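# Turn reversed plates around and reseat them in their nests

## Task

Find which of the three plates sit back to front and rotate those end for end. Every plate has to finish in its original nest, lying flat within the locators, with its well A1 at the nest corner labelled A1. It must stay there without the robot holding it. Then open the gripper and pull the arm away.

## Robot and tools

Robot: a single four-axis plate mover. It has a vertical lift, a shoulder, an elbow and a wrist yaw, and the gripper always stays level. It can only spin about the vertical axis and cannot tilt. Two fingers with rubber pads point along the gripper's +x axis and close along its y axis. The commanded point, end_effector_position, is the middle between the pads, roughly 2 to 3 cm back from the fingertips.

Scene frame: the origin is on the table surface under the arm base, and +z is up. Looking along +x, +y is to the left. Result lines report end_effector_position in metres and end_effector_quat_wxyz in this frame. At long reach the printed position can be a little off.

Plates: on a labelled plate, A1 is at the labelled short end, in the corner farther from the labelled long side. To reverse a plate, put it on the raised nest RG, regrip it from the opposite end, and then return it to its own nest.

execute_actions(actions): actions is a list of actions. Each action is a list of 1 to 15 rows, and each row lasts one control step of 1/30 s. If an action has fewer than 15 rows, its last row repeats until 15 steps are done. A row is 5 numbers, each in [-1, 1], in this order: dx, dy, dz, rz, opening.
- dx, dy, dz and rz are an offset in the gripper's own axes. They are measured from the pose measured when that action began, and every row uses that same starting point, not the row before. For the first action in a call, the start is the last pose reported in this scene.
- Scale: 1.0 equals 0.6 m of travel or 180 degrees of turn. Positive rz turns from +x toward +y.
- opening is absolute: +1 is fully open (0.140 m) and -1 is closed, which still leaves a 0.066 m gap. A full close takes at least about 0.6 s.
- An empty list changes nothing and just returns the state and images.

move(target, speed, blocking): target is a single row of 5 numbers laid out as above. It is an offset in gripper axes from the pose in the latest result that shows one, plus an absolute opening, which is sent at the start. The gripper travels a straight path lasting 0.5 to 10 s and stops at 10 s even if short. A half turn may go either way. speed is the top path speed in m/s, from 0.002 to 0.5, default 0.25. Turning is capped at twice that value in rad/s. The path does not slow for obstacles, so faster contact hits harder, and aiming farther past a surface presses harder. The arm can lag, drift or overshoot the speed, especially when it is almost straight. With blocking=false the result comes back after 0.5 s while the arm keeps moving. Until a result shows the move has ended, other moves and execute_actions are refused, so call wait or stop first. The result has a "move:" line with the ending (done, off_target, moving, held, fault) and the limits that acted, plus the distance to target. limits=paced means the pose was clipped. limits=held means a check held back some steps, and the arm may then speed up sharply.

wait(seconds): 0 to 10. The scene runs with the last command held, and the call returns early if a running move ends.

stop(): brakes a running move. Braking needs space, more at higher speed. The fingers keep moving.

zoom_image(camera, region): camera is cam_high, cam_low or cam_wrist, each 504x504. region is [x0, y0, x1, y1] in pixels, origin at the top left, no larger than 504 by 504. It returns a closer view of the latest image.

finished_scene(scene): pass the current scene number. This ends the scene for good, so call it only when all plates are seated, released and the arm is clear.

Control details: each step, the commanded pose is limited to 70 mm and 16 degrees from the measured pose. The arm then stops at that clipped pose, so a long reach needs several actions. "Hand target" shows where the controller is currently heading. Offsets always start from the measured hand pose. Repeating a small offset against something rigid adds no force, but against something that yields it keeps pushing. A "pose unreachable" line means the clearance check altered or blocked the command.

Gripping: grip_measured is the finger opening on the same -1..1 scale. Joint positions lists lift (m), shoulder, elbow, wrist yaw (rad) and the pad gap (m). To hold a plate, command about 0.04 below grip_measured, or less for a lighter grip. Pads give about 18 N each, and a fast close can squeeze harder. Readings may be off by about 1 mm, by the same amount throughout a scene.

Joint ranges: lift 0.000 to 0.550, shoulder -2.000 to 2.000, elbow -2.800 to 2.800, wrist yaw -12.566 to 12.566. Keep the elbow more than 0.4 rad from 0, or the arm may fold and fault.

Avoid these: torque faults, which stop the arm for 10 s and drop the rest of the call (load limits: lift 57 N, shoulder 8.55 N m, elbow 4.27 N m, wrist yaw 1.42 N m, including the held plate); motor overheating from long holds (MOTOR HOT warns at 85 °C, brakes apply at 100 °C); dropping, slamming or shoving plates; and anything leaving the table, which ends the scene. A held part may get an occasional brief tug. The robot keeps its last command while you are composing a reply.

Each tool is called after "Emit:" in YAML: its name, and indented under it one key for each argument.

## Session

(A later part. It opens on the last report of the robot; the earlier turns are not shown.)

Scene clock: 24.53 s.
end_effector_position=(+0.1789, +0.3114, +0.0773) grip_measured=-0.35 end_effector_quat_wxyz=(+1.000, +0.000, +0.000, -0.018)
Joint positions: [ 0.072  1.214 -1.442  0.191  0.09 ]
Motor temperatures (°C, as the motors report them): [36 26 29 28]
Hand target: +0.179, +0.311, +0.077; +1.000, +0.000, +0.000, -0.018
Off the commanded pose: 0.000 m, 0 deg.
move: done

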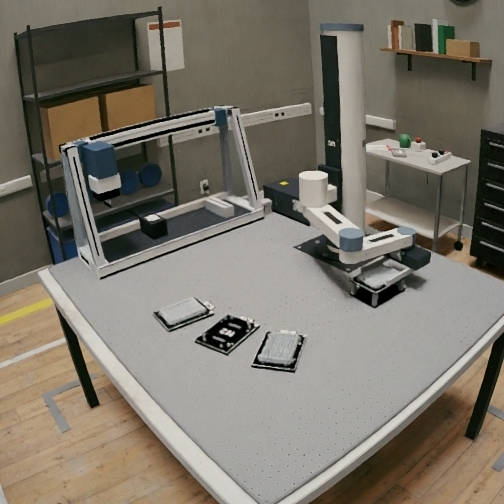

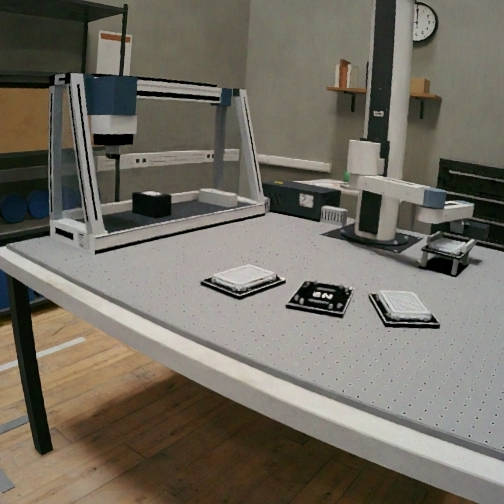

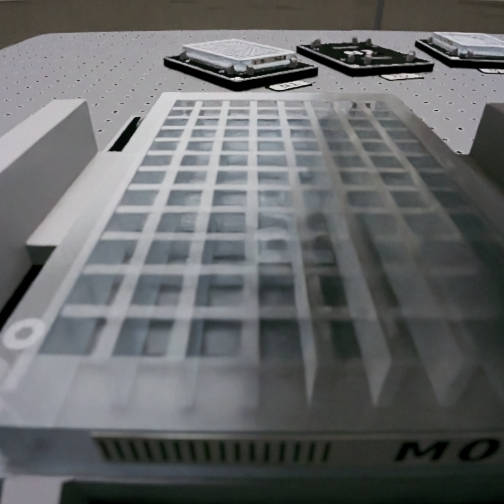

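Emit:
execute_actions:
  actions:
    - [[0,0,0,0,-0.4],[0,0,0,0,-0.42],[0,0,0,0,-0.44],[0,0,0,0,-0.46],[0,0,0,0,-0.48],[0,0,0,0,-0.5],[0,0,0,0,-0.52],[0,0,0,0,-0.53]]

Emit:
move:
  target: [0, 0, 0.05, 0, -0.53]
  speed: 0.1

Emit:
move:
  target: [0.8507, -0.2273, 0, 0.1075, -0.53]
  speed: 0.35

Scene clock: 25.30 s.
end_effector_position=(+0.1788, +0.3115, +0.0773) grip_measured=-0.48 end_effector_quat_wxyz=(+1.000, +0.000, +0.000, -0.018)
Joint positions: [ 0.072  1.214 -1.442  0.191  0.085]
Motor temperatures (°C, as the motors report them): [36 26 29 28]
Hand target: +0.179, +0.311, +0.077; +1.000, +0.000, +0.000, -0.018
Off the commanded pose: 0.000 m, 0 deg.

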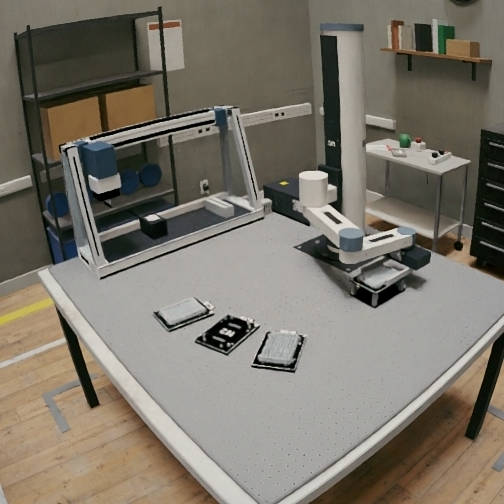

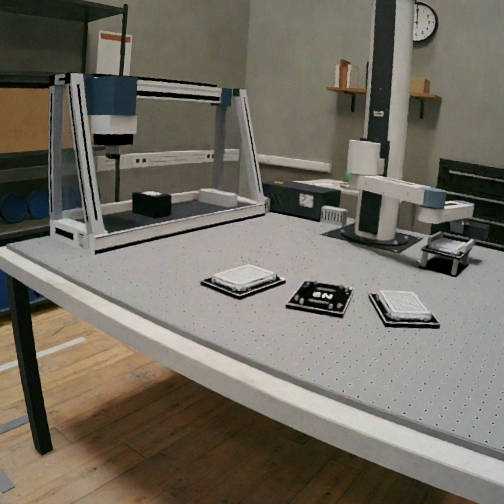

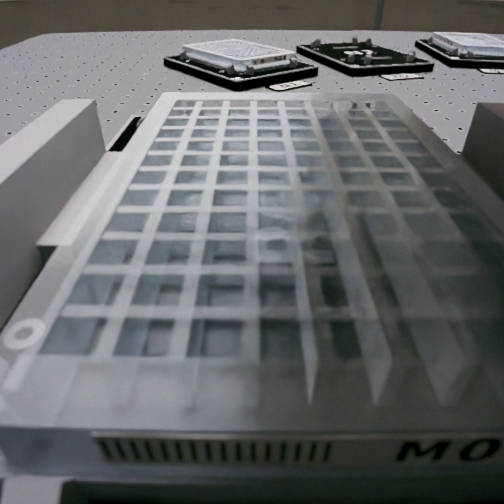

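Scene clock: 26.00 s.
end_effector_position=(+0.1789, +0.3115, +0.1073) grip_measured=-0.48 end_effector_quat_wxyz=(+1.000, +0.000, +0.000, -0.018)
Joint positions: [ 0.102  1.214 -1.442  0.191  0.085]
Motor temperatures (°C, as the motors report them): [36 26 29 28]
Hand target: +0.179, +0.311, +0.107; +1.000, +0.000, +0.000, -0.018
Off the commanded pose: 0.000 m, 0 deg.
move: done

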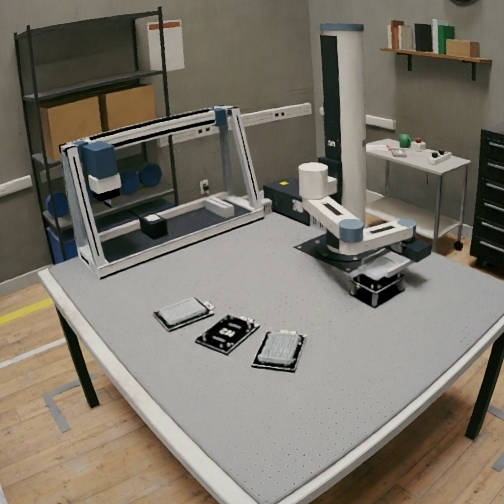

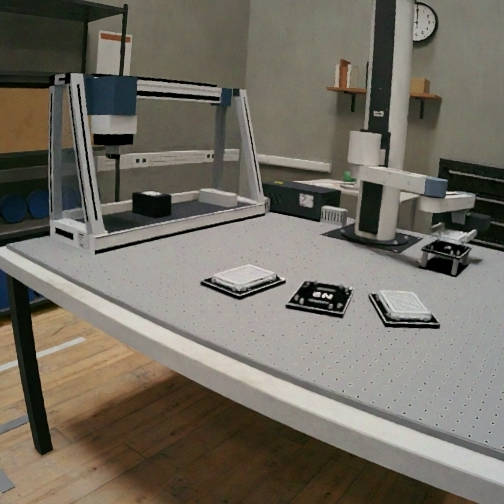

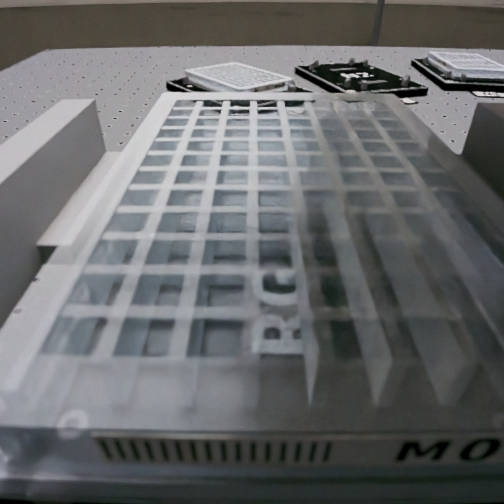

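Scene clock: 28.03 s.
end_effector_position=(+0.6843, +0.1567, +0.1073) grip_measured=-0.48 end_effector_quat_wxyz=(+0.989, +0.000, +0.000, +0.150)
Joint positions: [ 0.102 -0.352 -1.708  2.361  0.085]
Motor temperatures (°C, as the motors report them): [36 26 29 28]
Hand target: +0.684, +0.157, +0.107; +0.989, +0.000, +0.000, +0.150
Off the commanded pose: 0.000 m, 0 deg.
move: done; limits=paced

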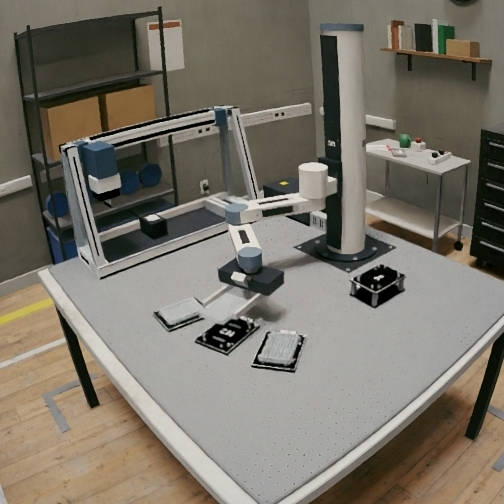

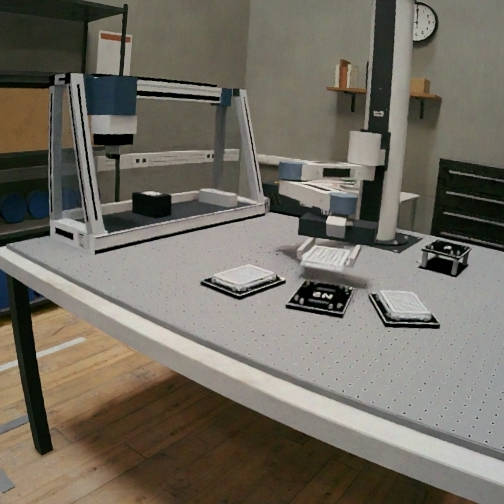

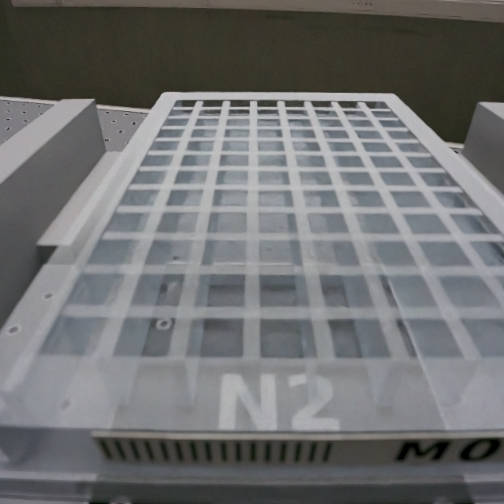

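Emit:
move:
  target: [-0.0003, -0.0002, -0.11, 0, -0.53]
  speed: 0.15

Emit:
move:
  target: [0, 0, -0.0193, 0, -0.53]
  speed: 0.015

Emit:
execute_actions:
  actions:
    - [[0,0,0,0,-0.45],[0,0,0,0,-0.4],[0,0,0,0,-0.3],[0,0,0,0,0]]
    - [[0,0,0.102,0,0]]

Emit:
move:
  target: [-0.02, -0.3, 0, -0.105, 0]
  speed: 0.3

Scene clock: 29.13 s.
end_effector_position=(+0.6841, +0.1567, +0.0412) grip_measured=-0.48 end_effector_quat_wxyz=(+0.989, +0.000, +0.000, +0.150)
Joint positions: [ 0.036 -0.353 -1.707  2.361  0.085]
Motor temperatures (°C, as the motors report them): [36 26 29 28]
Hand target: +0.684, +0.157, +0.041; +0.989, +0.000, +0.000, +0.150
Off the commanded pose: 0.000 m, 0 deg.
move: done

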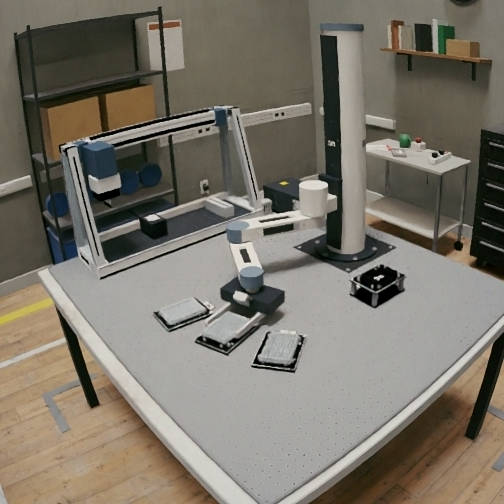

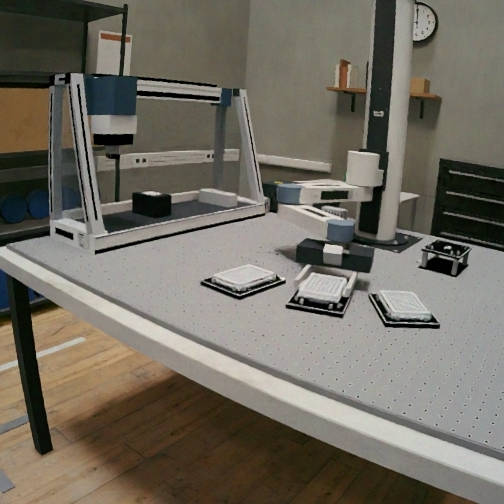

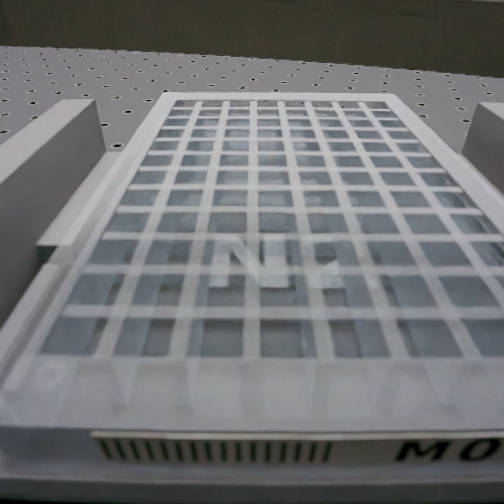

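Scene clock: 30.13 s.
end_effector_position=(+0.6842, +0.1565, +0.0296) grip_measured=-0.48 end_effector_quat_wxyz=(+0.989, +0.000, +0.000, +0.150)
Joint positions: [ 0.025 -0.353 -1.707  2.36   0.085]
Motor temperatures (°C, as the motors report them): [36 26 29 28]
Hand target: +0.684, +0.157, +0.030; +0.989, +0.000, +0.000, +0.150
Off the commanded pose: 0.000 m, 0 deg.
move: done

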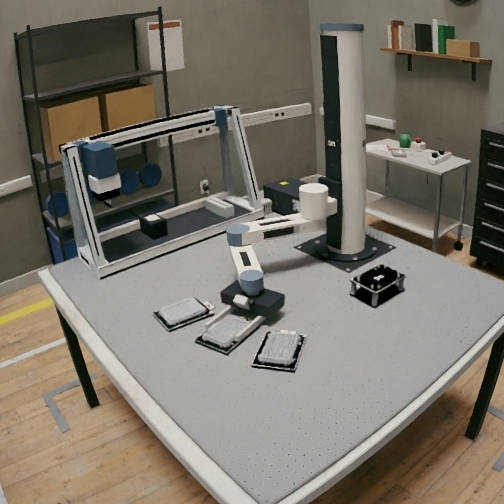

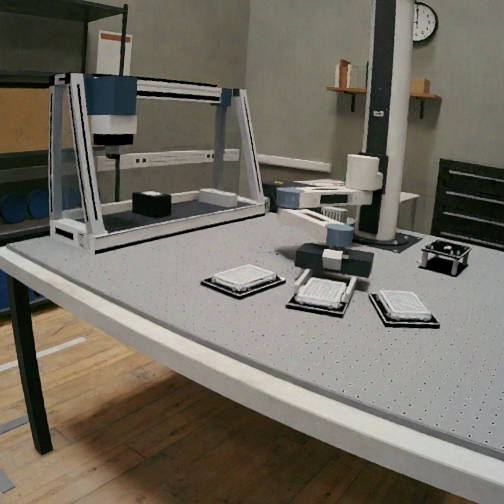

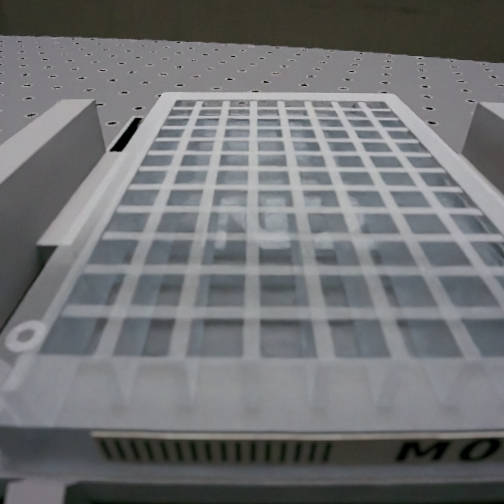

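Scene clock: 31.13 s.
end_effector_position=(+0.6842, +0.1565, +0.0909) grip_measured=+0.00 end_effector_quat_wxyz=(+0.989, +0.000, +0.000, +0.150)
Joint positions: [ 0.086 -0.353 -1.707  2.36   0.103]
Motor temperatures (°C, as the motors report them): [36 26 29 28]
Hand target: +0.684, +0.157, +0.091; +0.989, +0.000, +0.000, +0.150
Off the commanded pose: 0.000 m, 0 deg.

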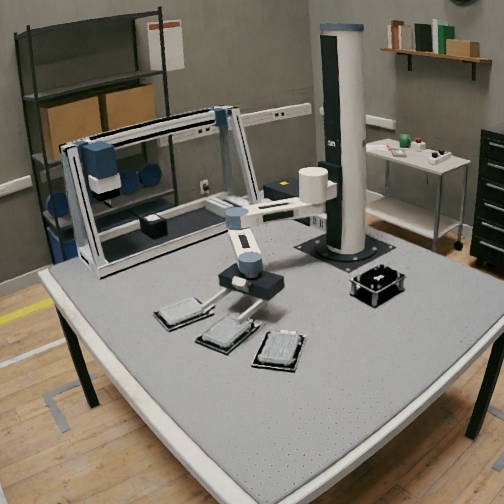

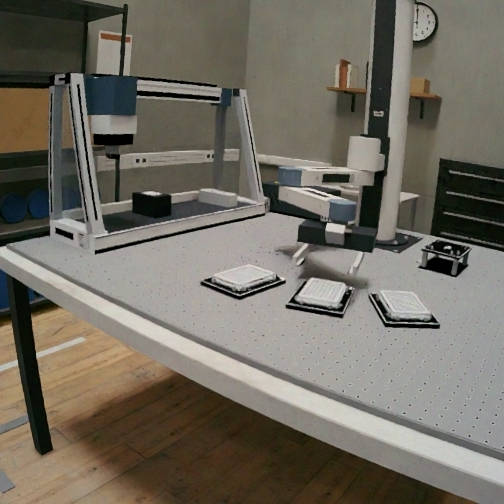

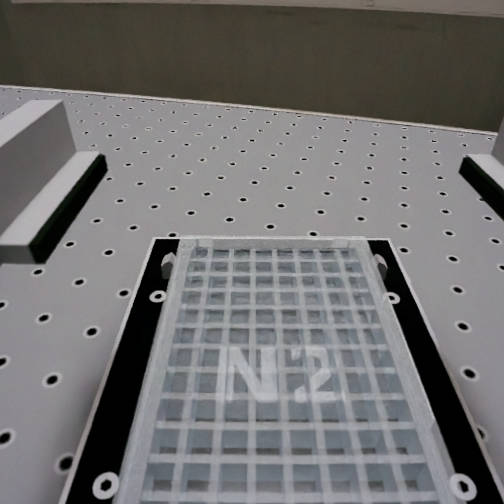

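Scene clock: 32.10 s.
end_effector_position=(+0.7261, -0.0193, +0.0909) grip_measured=+0.00 end_effector_quat_wxyz=(+1.000, +0.000, +0.000, -0.015)
Joint positions: [ 0.086 -0.637 -1.821  2.428  0.103]
Motor temperatures (°C, as the motors report them): [36 26 29 28]
Hand target: +0.726, -0.019, +0.091; +1.000, +0.000, +0.000, -0.015
Off the commanded pose: 0.000 m, 0 deg.
move: done

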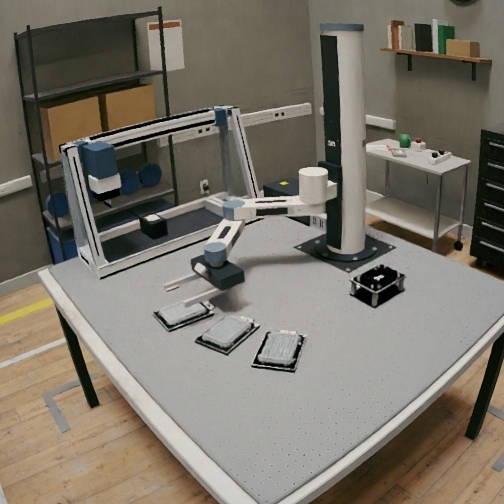

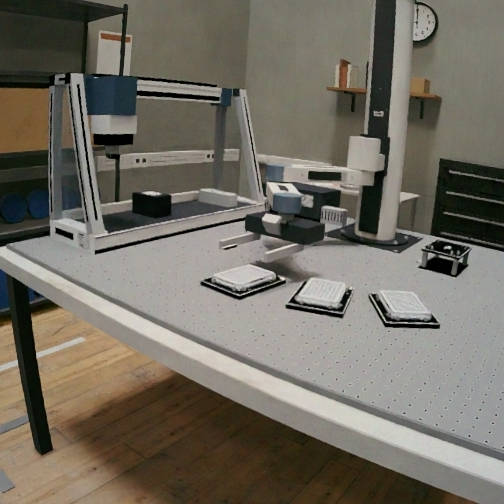

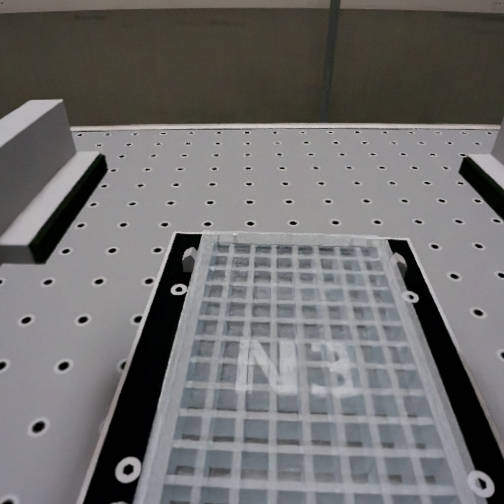

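Emit:
move:
  target: [0.004, -0.0122, 0, -0.0117, 0]
  speed: 0.1

Scene clock: 32.97 s.
end_effector_position=(+0.7283, -0.0267, +0.0909) grip_measured=+0.00 end_effector_quat_wxyz=(+0.999, +0.000, +0.000, -0.033)
Joint positions: [ 0.086 -0.636 -1.837  2.406  0.103]
Motor temperatures (°C, as the motors report them): [36 26 29 28]
Hand target: +0.728, -0.027, +0.091; +0.999, +0.000, +0.000, -0.034
Off the commanded pose: 0.000 m, 0 deg.
move: done

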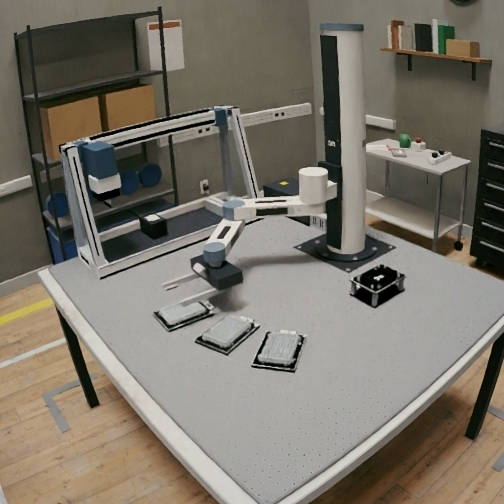

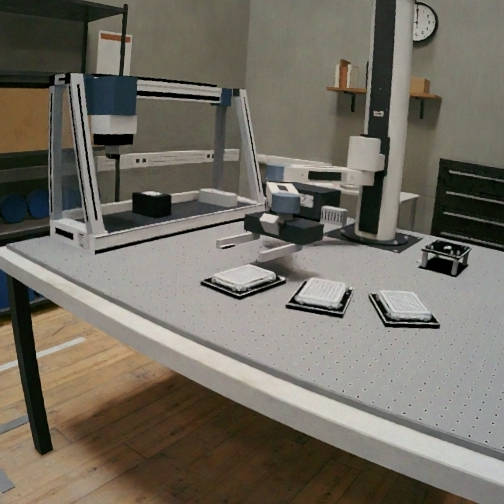

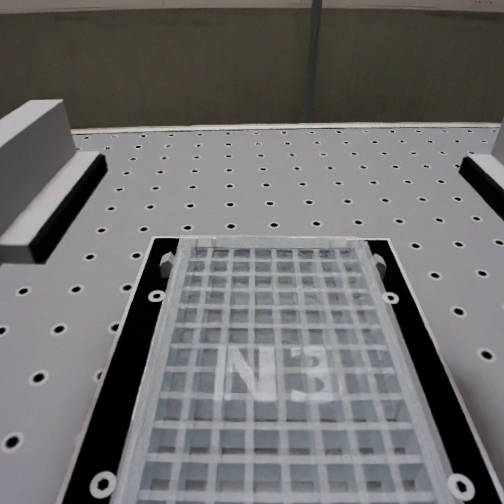

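Emit:
move:
  target: [0, 0.0006, -0.1028, 0, -0.35]
  speed: 0.1

Emit:
execute_actions:
  actions:
    - [[0,0,0,0,-0.4],[0,0,0,0,-0.42],[0,0,0,0,-0.44],[0,0,0,0,-0.46],[0,0,0,0,-0.48],[0,0,0,0,-0.5],[0,0,0,0,-0.52],[0,0,0,0,-0.53]]

Emit:
move:
  target: [0, 0, 0.135, 0, -0.53]
  speed: 0.15

Scene clock: 34.03 s.
end_effector_position=(+0.7283, -0.0264, +0.0291) grip_measured=-0.35 end_effector_quat_wxyz=(+0.999, +0.000, +0.000, -0.033)
Joint positions: [ 0.024 -0.635 -1.837  2.405  0.09 ]
Motor temperatures (°C, as the motors report them): [36 26 29 28]
Hand target: +0.728, -0.026, +0.029; +0.999, +0.000, +0.000, -0.033
Off the commanded pose: 0.000 m, 0 deg.
move: done

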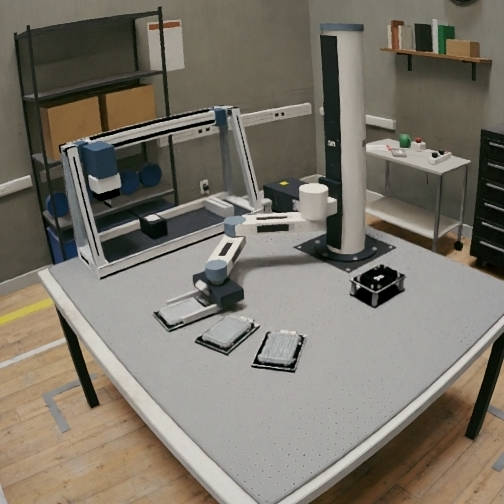

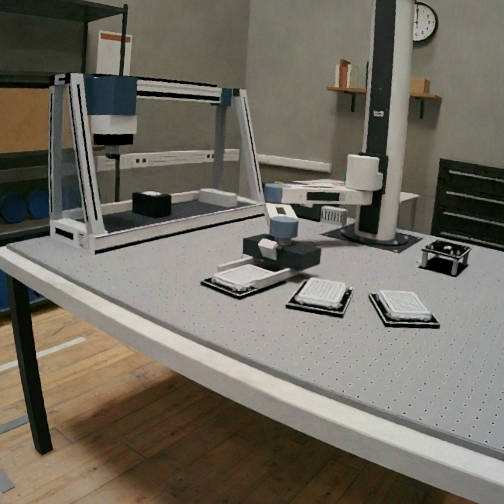

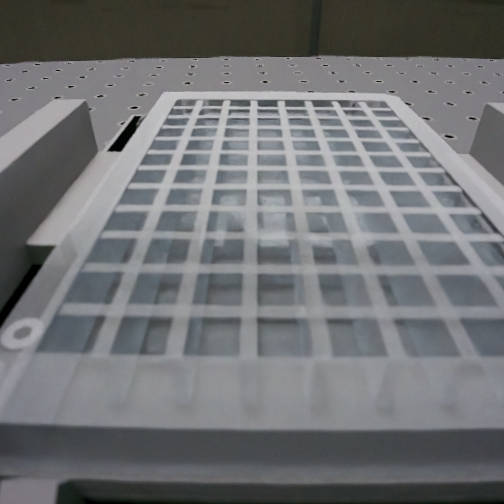

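Scene clock: 34.53 s.
end_effector_position=(+0.7283, -0.0264, +0.0291) grip_measured=-0.48 end_effector_quat_wxyz=(+0.999, +0.000, +0.000, -0.033)
Joint positions: [ 0.024 -0.635 -1.837  2.405  0.085]
Motor temperatures (°C, as the motors report them): [36 26 29 28]
Hand target: +0.728, -0.026, +0.029; +0.999, +0.000, +0.000, -0.033
Off the commanded pose: 0.000 m, 0 deg.

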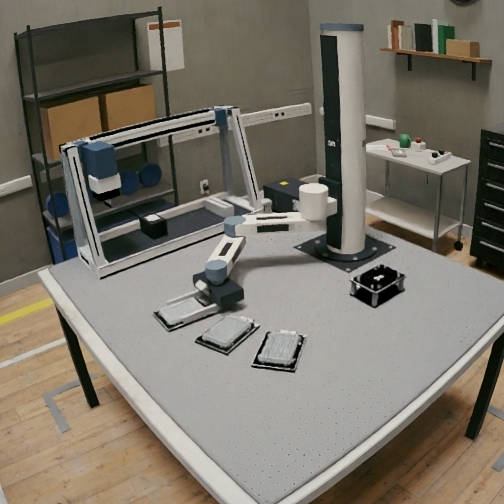

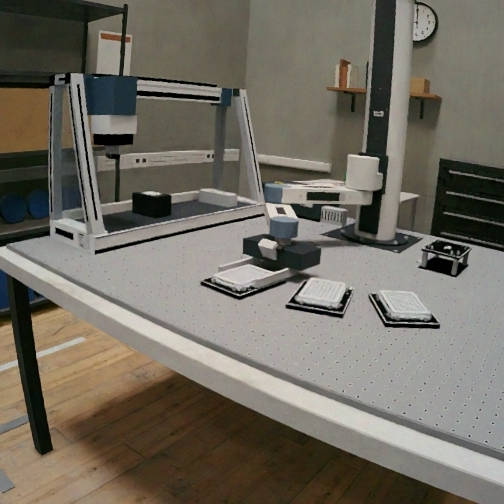

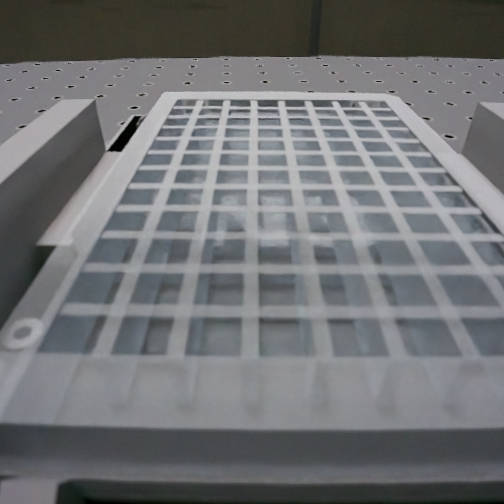

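Scene clock: 35.40 s.
end_effector_position=(+0.7283, -0.0264, +0.1102) grip_measured=-0.48 end_effector_quat_wxyz=(+0.999, +0.000, +0.000, -0.033)
Joint positions: [ 0.105 -0.635 -1.837  2.405  0.085]
Motor temperatures (°C, as the motors report them): [36 26 29 28]
Hand target: +0.728, -0.026, +0.110; +0.999, +0.000, +0.000, -0.033
Off the commanded pose: 0.000 m, 0 deg.
move: done

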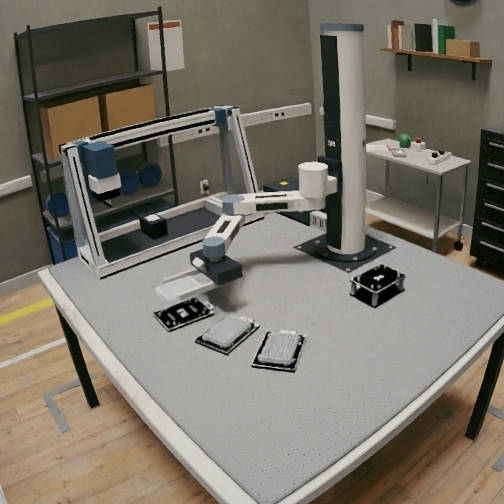

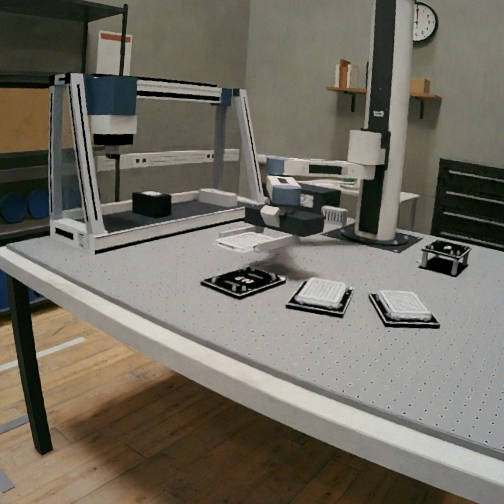

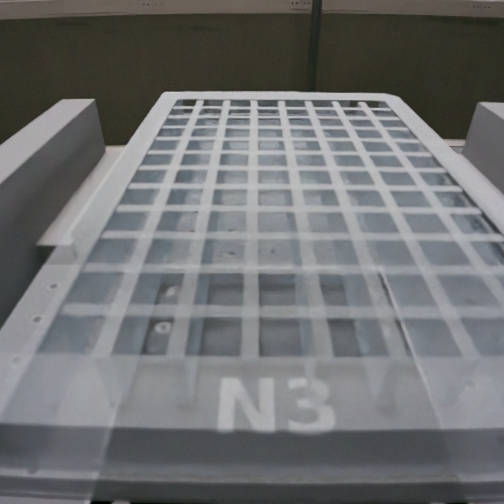

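Emit:
move:
  target: [-0.9515, 0.5007, 0, 0.0097, -0.53]
  speed: 0.3

Scene clock: 38.27 s.
end_effector_position=(+0.1783, +0.3112, +0.1102) grip_measured=-0.48 end_effector_quat_wxyz=(+1.000, +0.000, +0.000, -0.018)
Joint positions: [ 0.105  1.216 -1.442  0.189  0.085]
Motor temperatures (°C, as the motors report them): [36 26 29 28]
Hand target: +0.178, +0.311, +0.110; +1.000, +0.000, +0.000, -0.018
Off the commanded pose: 0.000 m, 0 deg.
move: done

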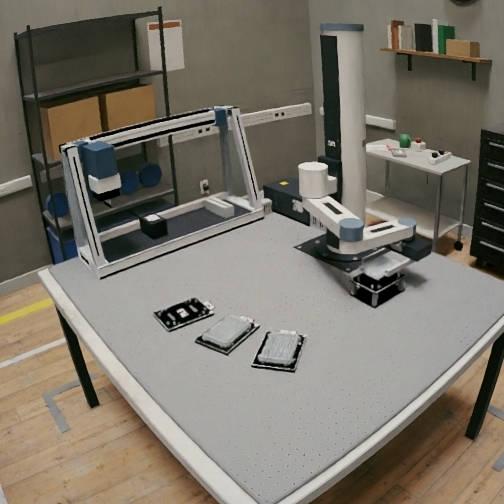

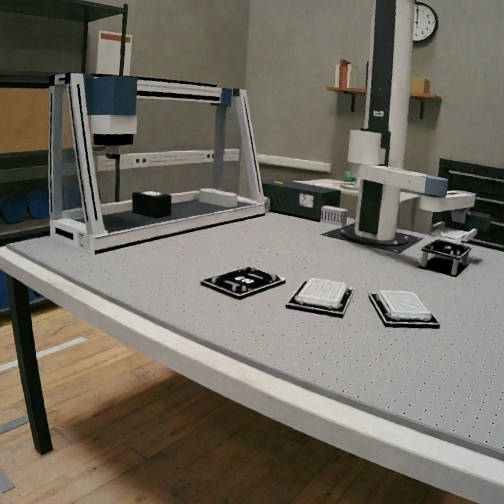

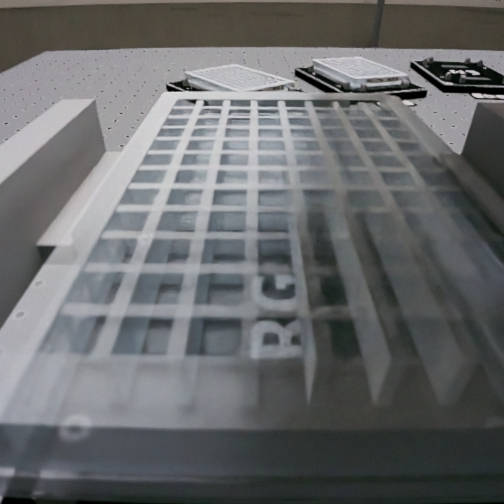

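Emit:
move:
  target: [0.0009, 0.0007, -0.035, 0, -0.53]
  speed: 0.08

Emit:
move:
  target: [0, 0, -0.019, 0, -0.53]
  speed: 0.015

Emit:
execute_actions:
  actions:
    - [[0,0,0,0,-0.45],[0,0,0,0,-0.4],[0,0,0,0,-0.3],[0,0,0,0,0]]
    - [[0,0,0.06,0,0]]

Emit:
move:
  target: [-0.003, 0.0004, 0, -0.999, 0]
  speed: 0.5

Scene clock: 39.27 s.
end_effector_position=(+0.1787, +0.3115, +0.0891) grip_measured=-0.48 end_effector_quat_wxyz=(+1.000, +0.000, +0.000, -0.018)
Joint positions: [ 0.084  1.215 -1.442  0.191  0.085]
Motor temperatures (°C, as the motors report them): [36 26 29 28]
Hand target: +0.179, +0.312, +0.089; +1.000, +0.000, +0.000, -0.018
Off the commanded pose: 0.000 m, 0 deg.
move: done

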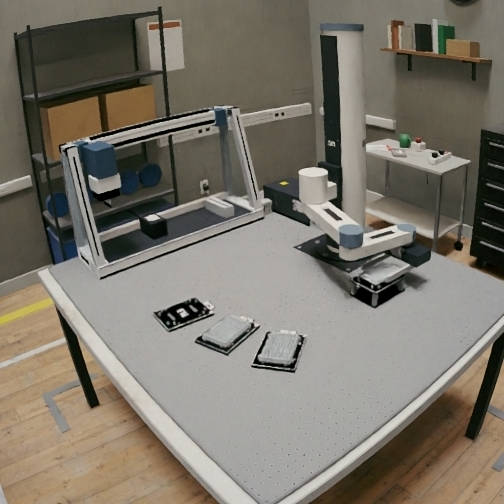

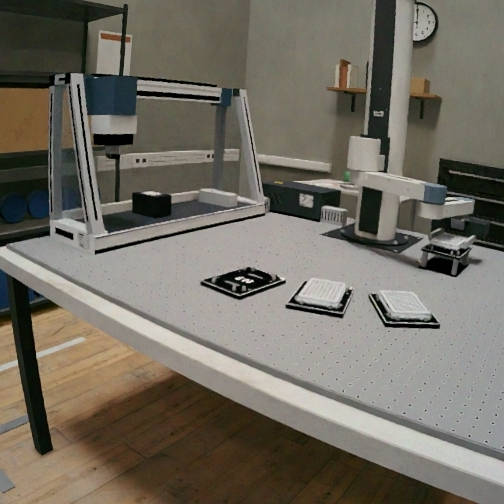

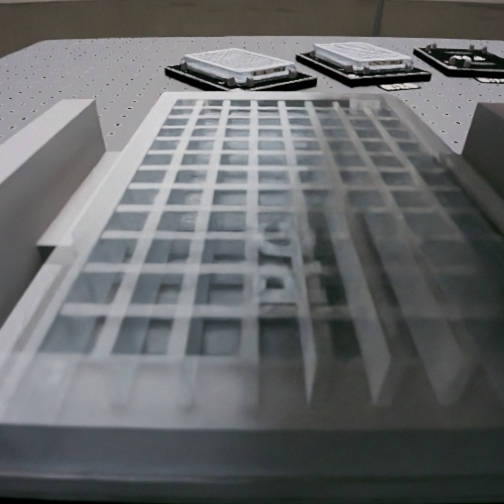

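Scene clock: 40.23 s.
end_effector_position=(+0.1787, +0.3115, +0.0777) grip_measured=-0.48 end_effector_quat_wxyz=(+1.000, +0.000, +0.000, -0.018)
Joint positions: [ 0.073  1.215 -1.442  0.191  0.085]
Motor temperatures (°C, as the motors report them): [36 26 29 28]
Hand target: +0.179, +0.312, +0.078; +1.000, +0.000, +0.000, -0.018
Off the commanded pose: 0.000 m, 0 deg.
move: done

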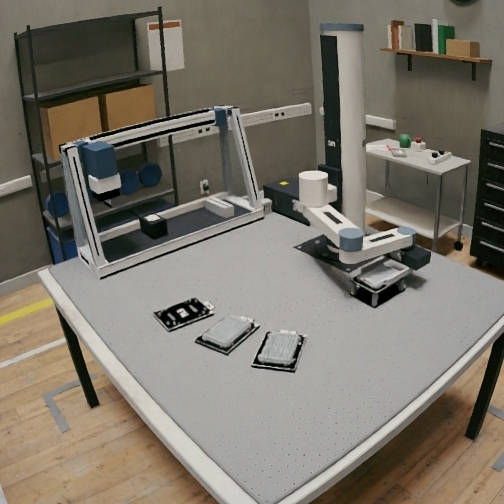

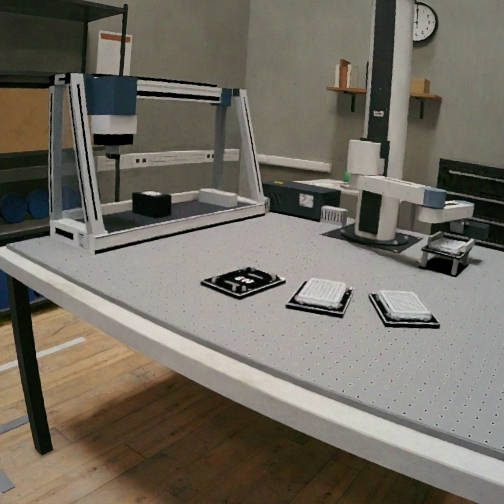

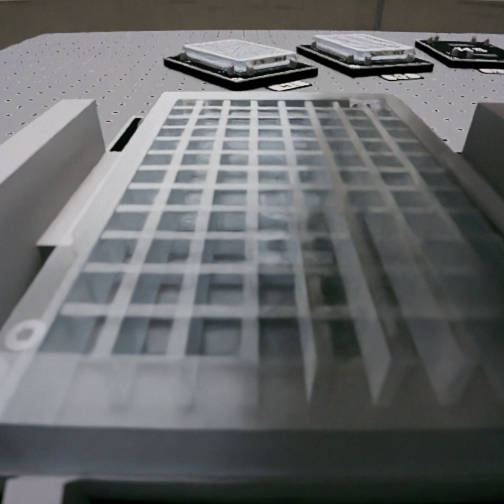

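Scene clock: 41.23 s.
end_effector_position=(+0.1787, +0.3115, +0.1137) grip_measured=+0.00 end_effector_quat_wxyz=(+1.000, +0.000, +0.000, -0.018)
Joint positions: [ 0.109  1.215 -1.442  0.191  0.103]
Motor temperatures (°C, as the motors report them): [36 26 29 28]
Hand target: +0.179, +0.312, +0.114; +1.000, +0.000, +0.000, -0.018
Off the commanded pose: 0.000 m, 0 deg.

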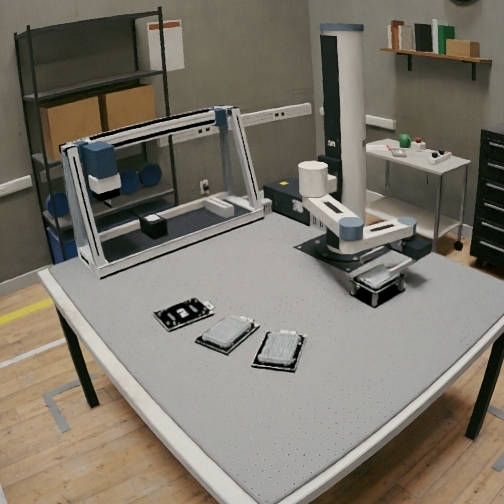

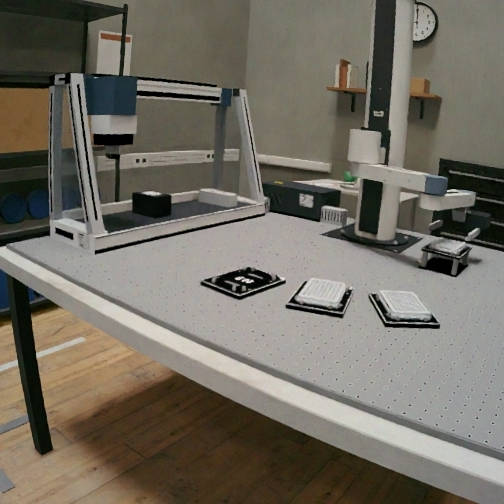

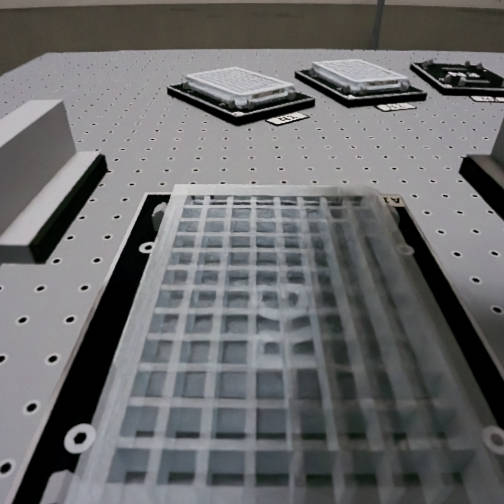

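Scene clock: 44.80 s.
end_effector_position=(+0.1771, +0.3119, +0.1137) grip_measured=+0.00 end_effector_quat_wxyz=(+0.017, -0.000, -0.000, +1.000)
Joint positions: [ 0.109  0.362 -1.411 -2.126  0.103]
Motor temperatures (°C, as the motors report them): [36 26 29 28]
Hand target: +0.177, +0.312, +0.114; +0.017, -0.000, -0.000, +1.000
Off the commanded pose: 0.000 m, 0 deg.
move: done

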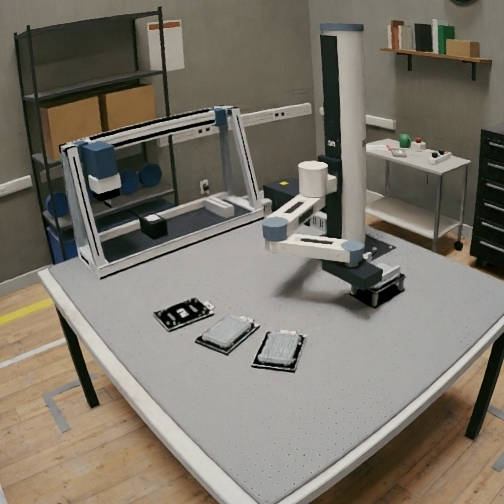

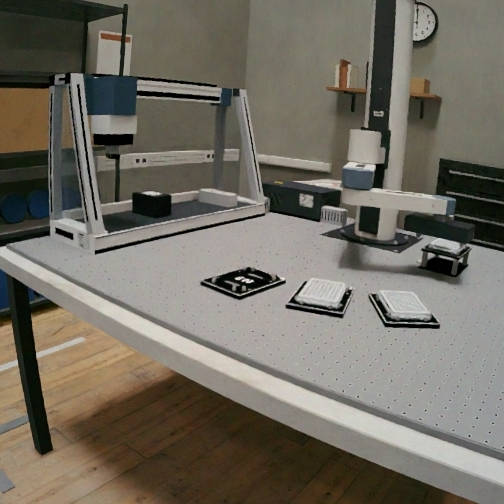

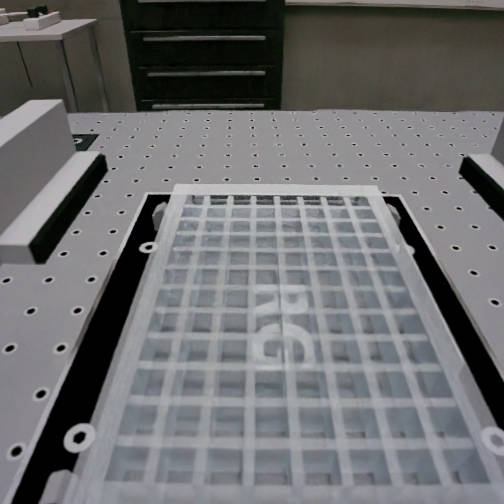

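Emit:
move:
  target: [0, 0.0002, -0.0608, -0.0007, -0.35]
  speed: 0.1

Emit:
execute_actions:
  actions:
    - [[0,0,0,0,-0.4],[0,0,0,0,-0.42],[0,0,0,0,-0.44],[0,0,0,0,-0.46],[0,0,0,0,-0.48],[0,0,0,0,-0.5],[0,0,0,0,-0.52],[0,0,0,0,-0.53]]

Emit:
move:
  target: [0, 0, 0.05, 0, -0.53]
  speed: 0.1

Scene clock: 45.77 s.
end_effector_position=(+0.1771, +0.3118, +0.0772) grip_measured=-0.35 end_effector_quat_wxyz=(+0.017, -0.000, -0.000, +1.000)
Joint positions: [ 0.072  0.361 -1.409 -2.129  0.09 ]
Motor temperatures (°C, as the motors report them): [36 26 29 28]
Hand target: +0.177, +0.312, +0.077; +0.018, -0.000, -0.000, +1.000
Off the commanded pose: 0.000 m, 0 deg.
move: done

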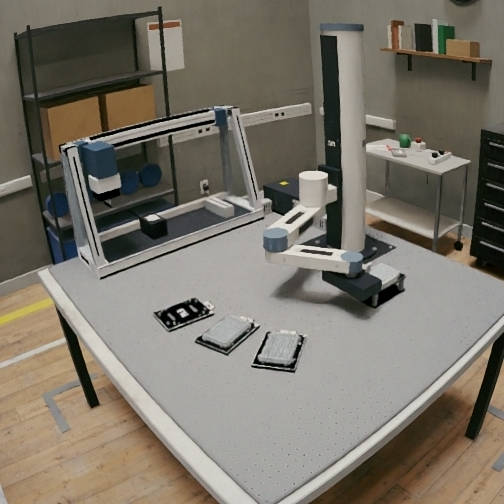

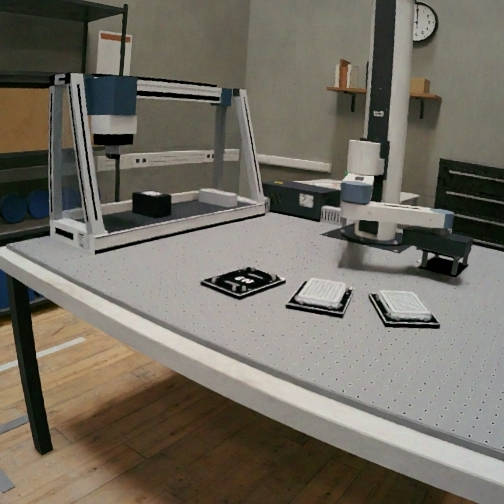

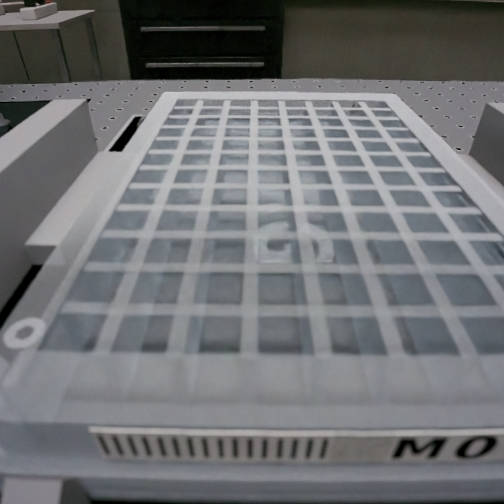

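Scene clock: 46.27 s.
end_effector_position=(+0.1771, +0.3118, +0.0772) grip_measured=-0.48 end_effector_quat_wxyz=(+0.017, -0.000, -0.000, +1.000)
Joint positions: [ 0.072  0.361 -1.409 -2.129  0.085]
Motor temperatures (°C, as the motors report them): [36 26 29 28]
Hand target: +0.177, +0.312, +0.077; +0.017, -0.000, -0.000, +1.000
Off the commanded pose: 0.000 m, 0 deg.

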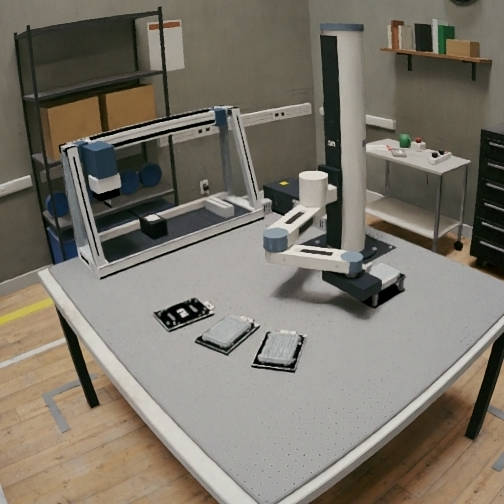

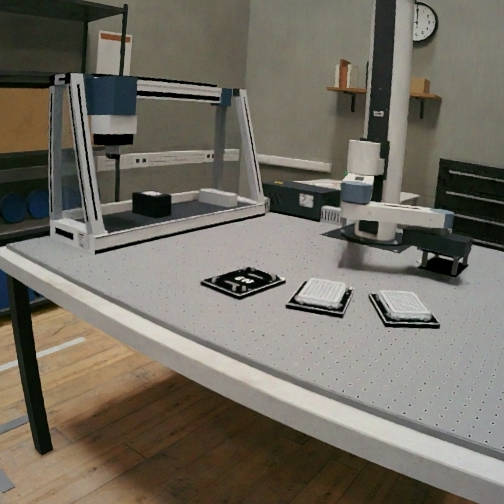

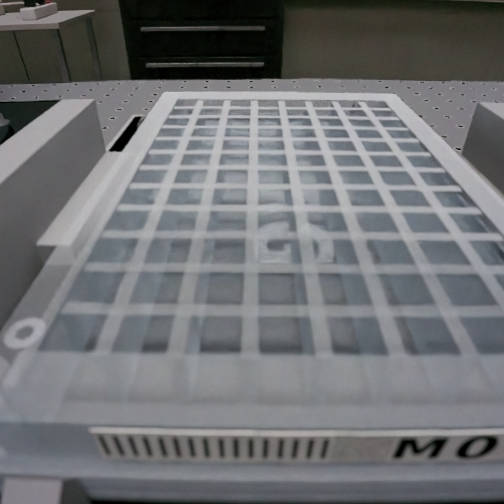

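Scene clock: 46.97 s.
end_effector_position=(+0.1771, +0.3118, +0.1072) grip_measured=-0.48 end_effector_quat_wxyz=(+0.017, -0.000, -0.000, +1.000)
Joint positions: [ 0.102  0.361 -1.409 -2.129  0.085]
Motor temperatures (°C, as the motors report them): [36 26 29 28]
Hand target: +0.177, +0.312, +0.107; +0.017, -0.000, -0.000, +1.000
Off the commanded pose: 0.000 m, 0 deg.
move: done

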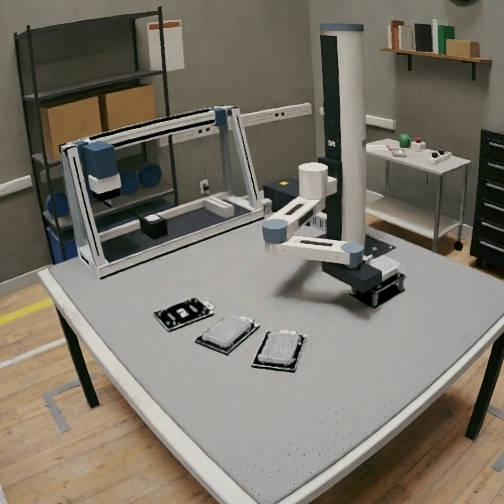

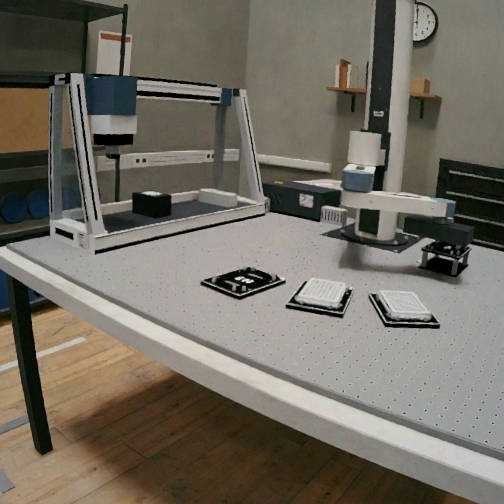

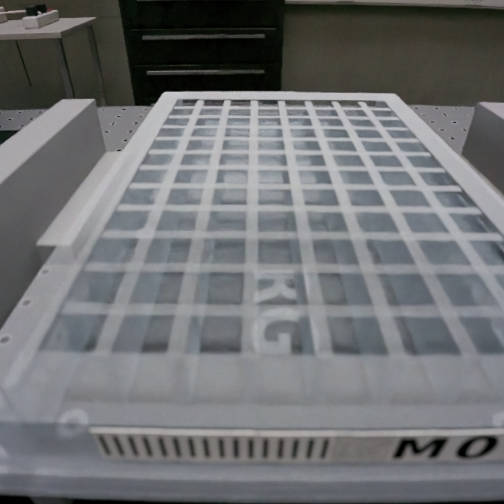

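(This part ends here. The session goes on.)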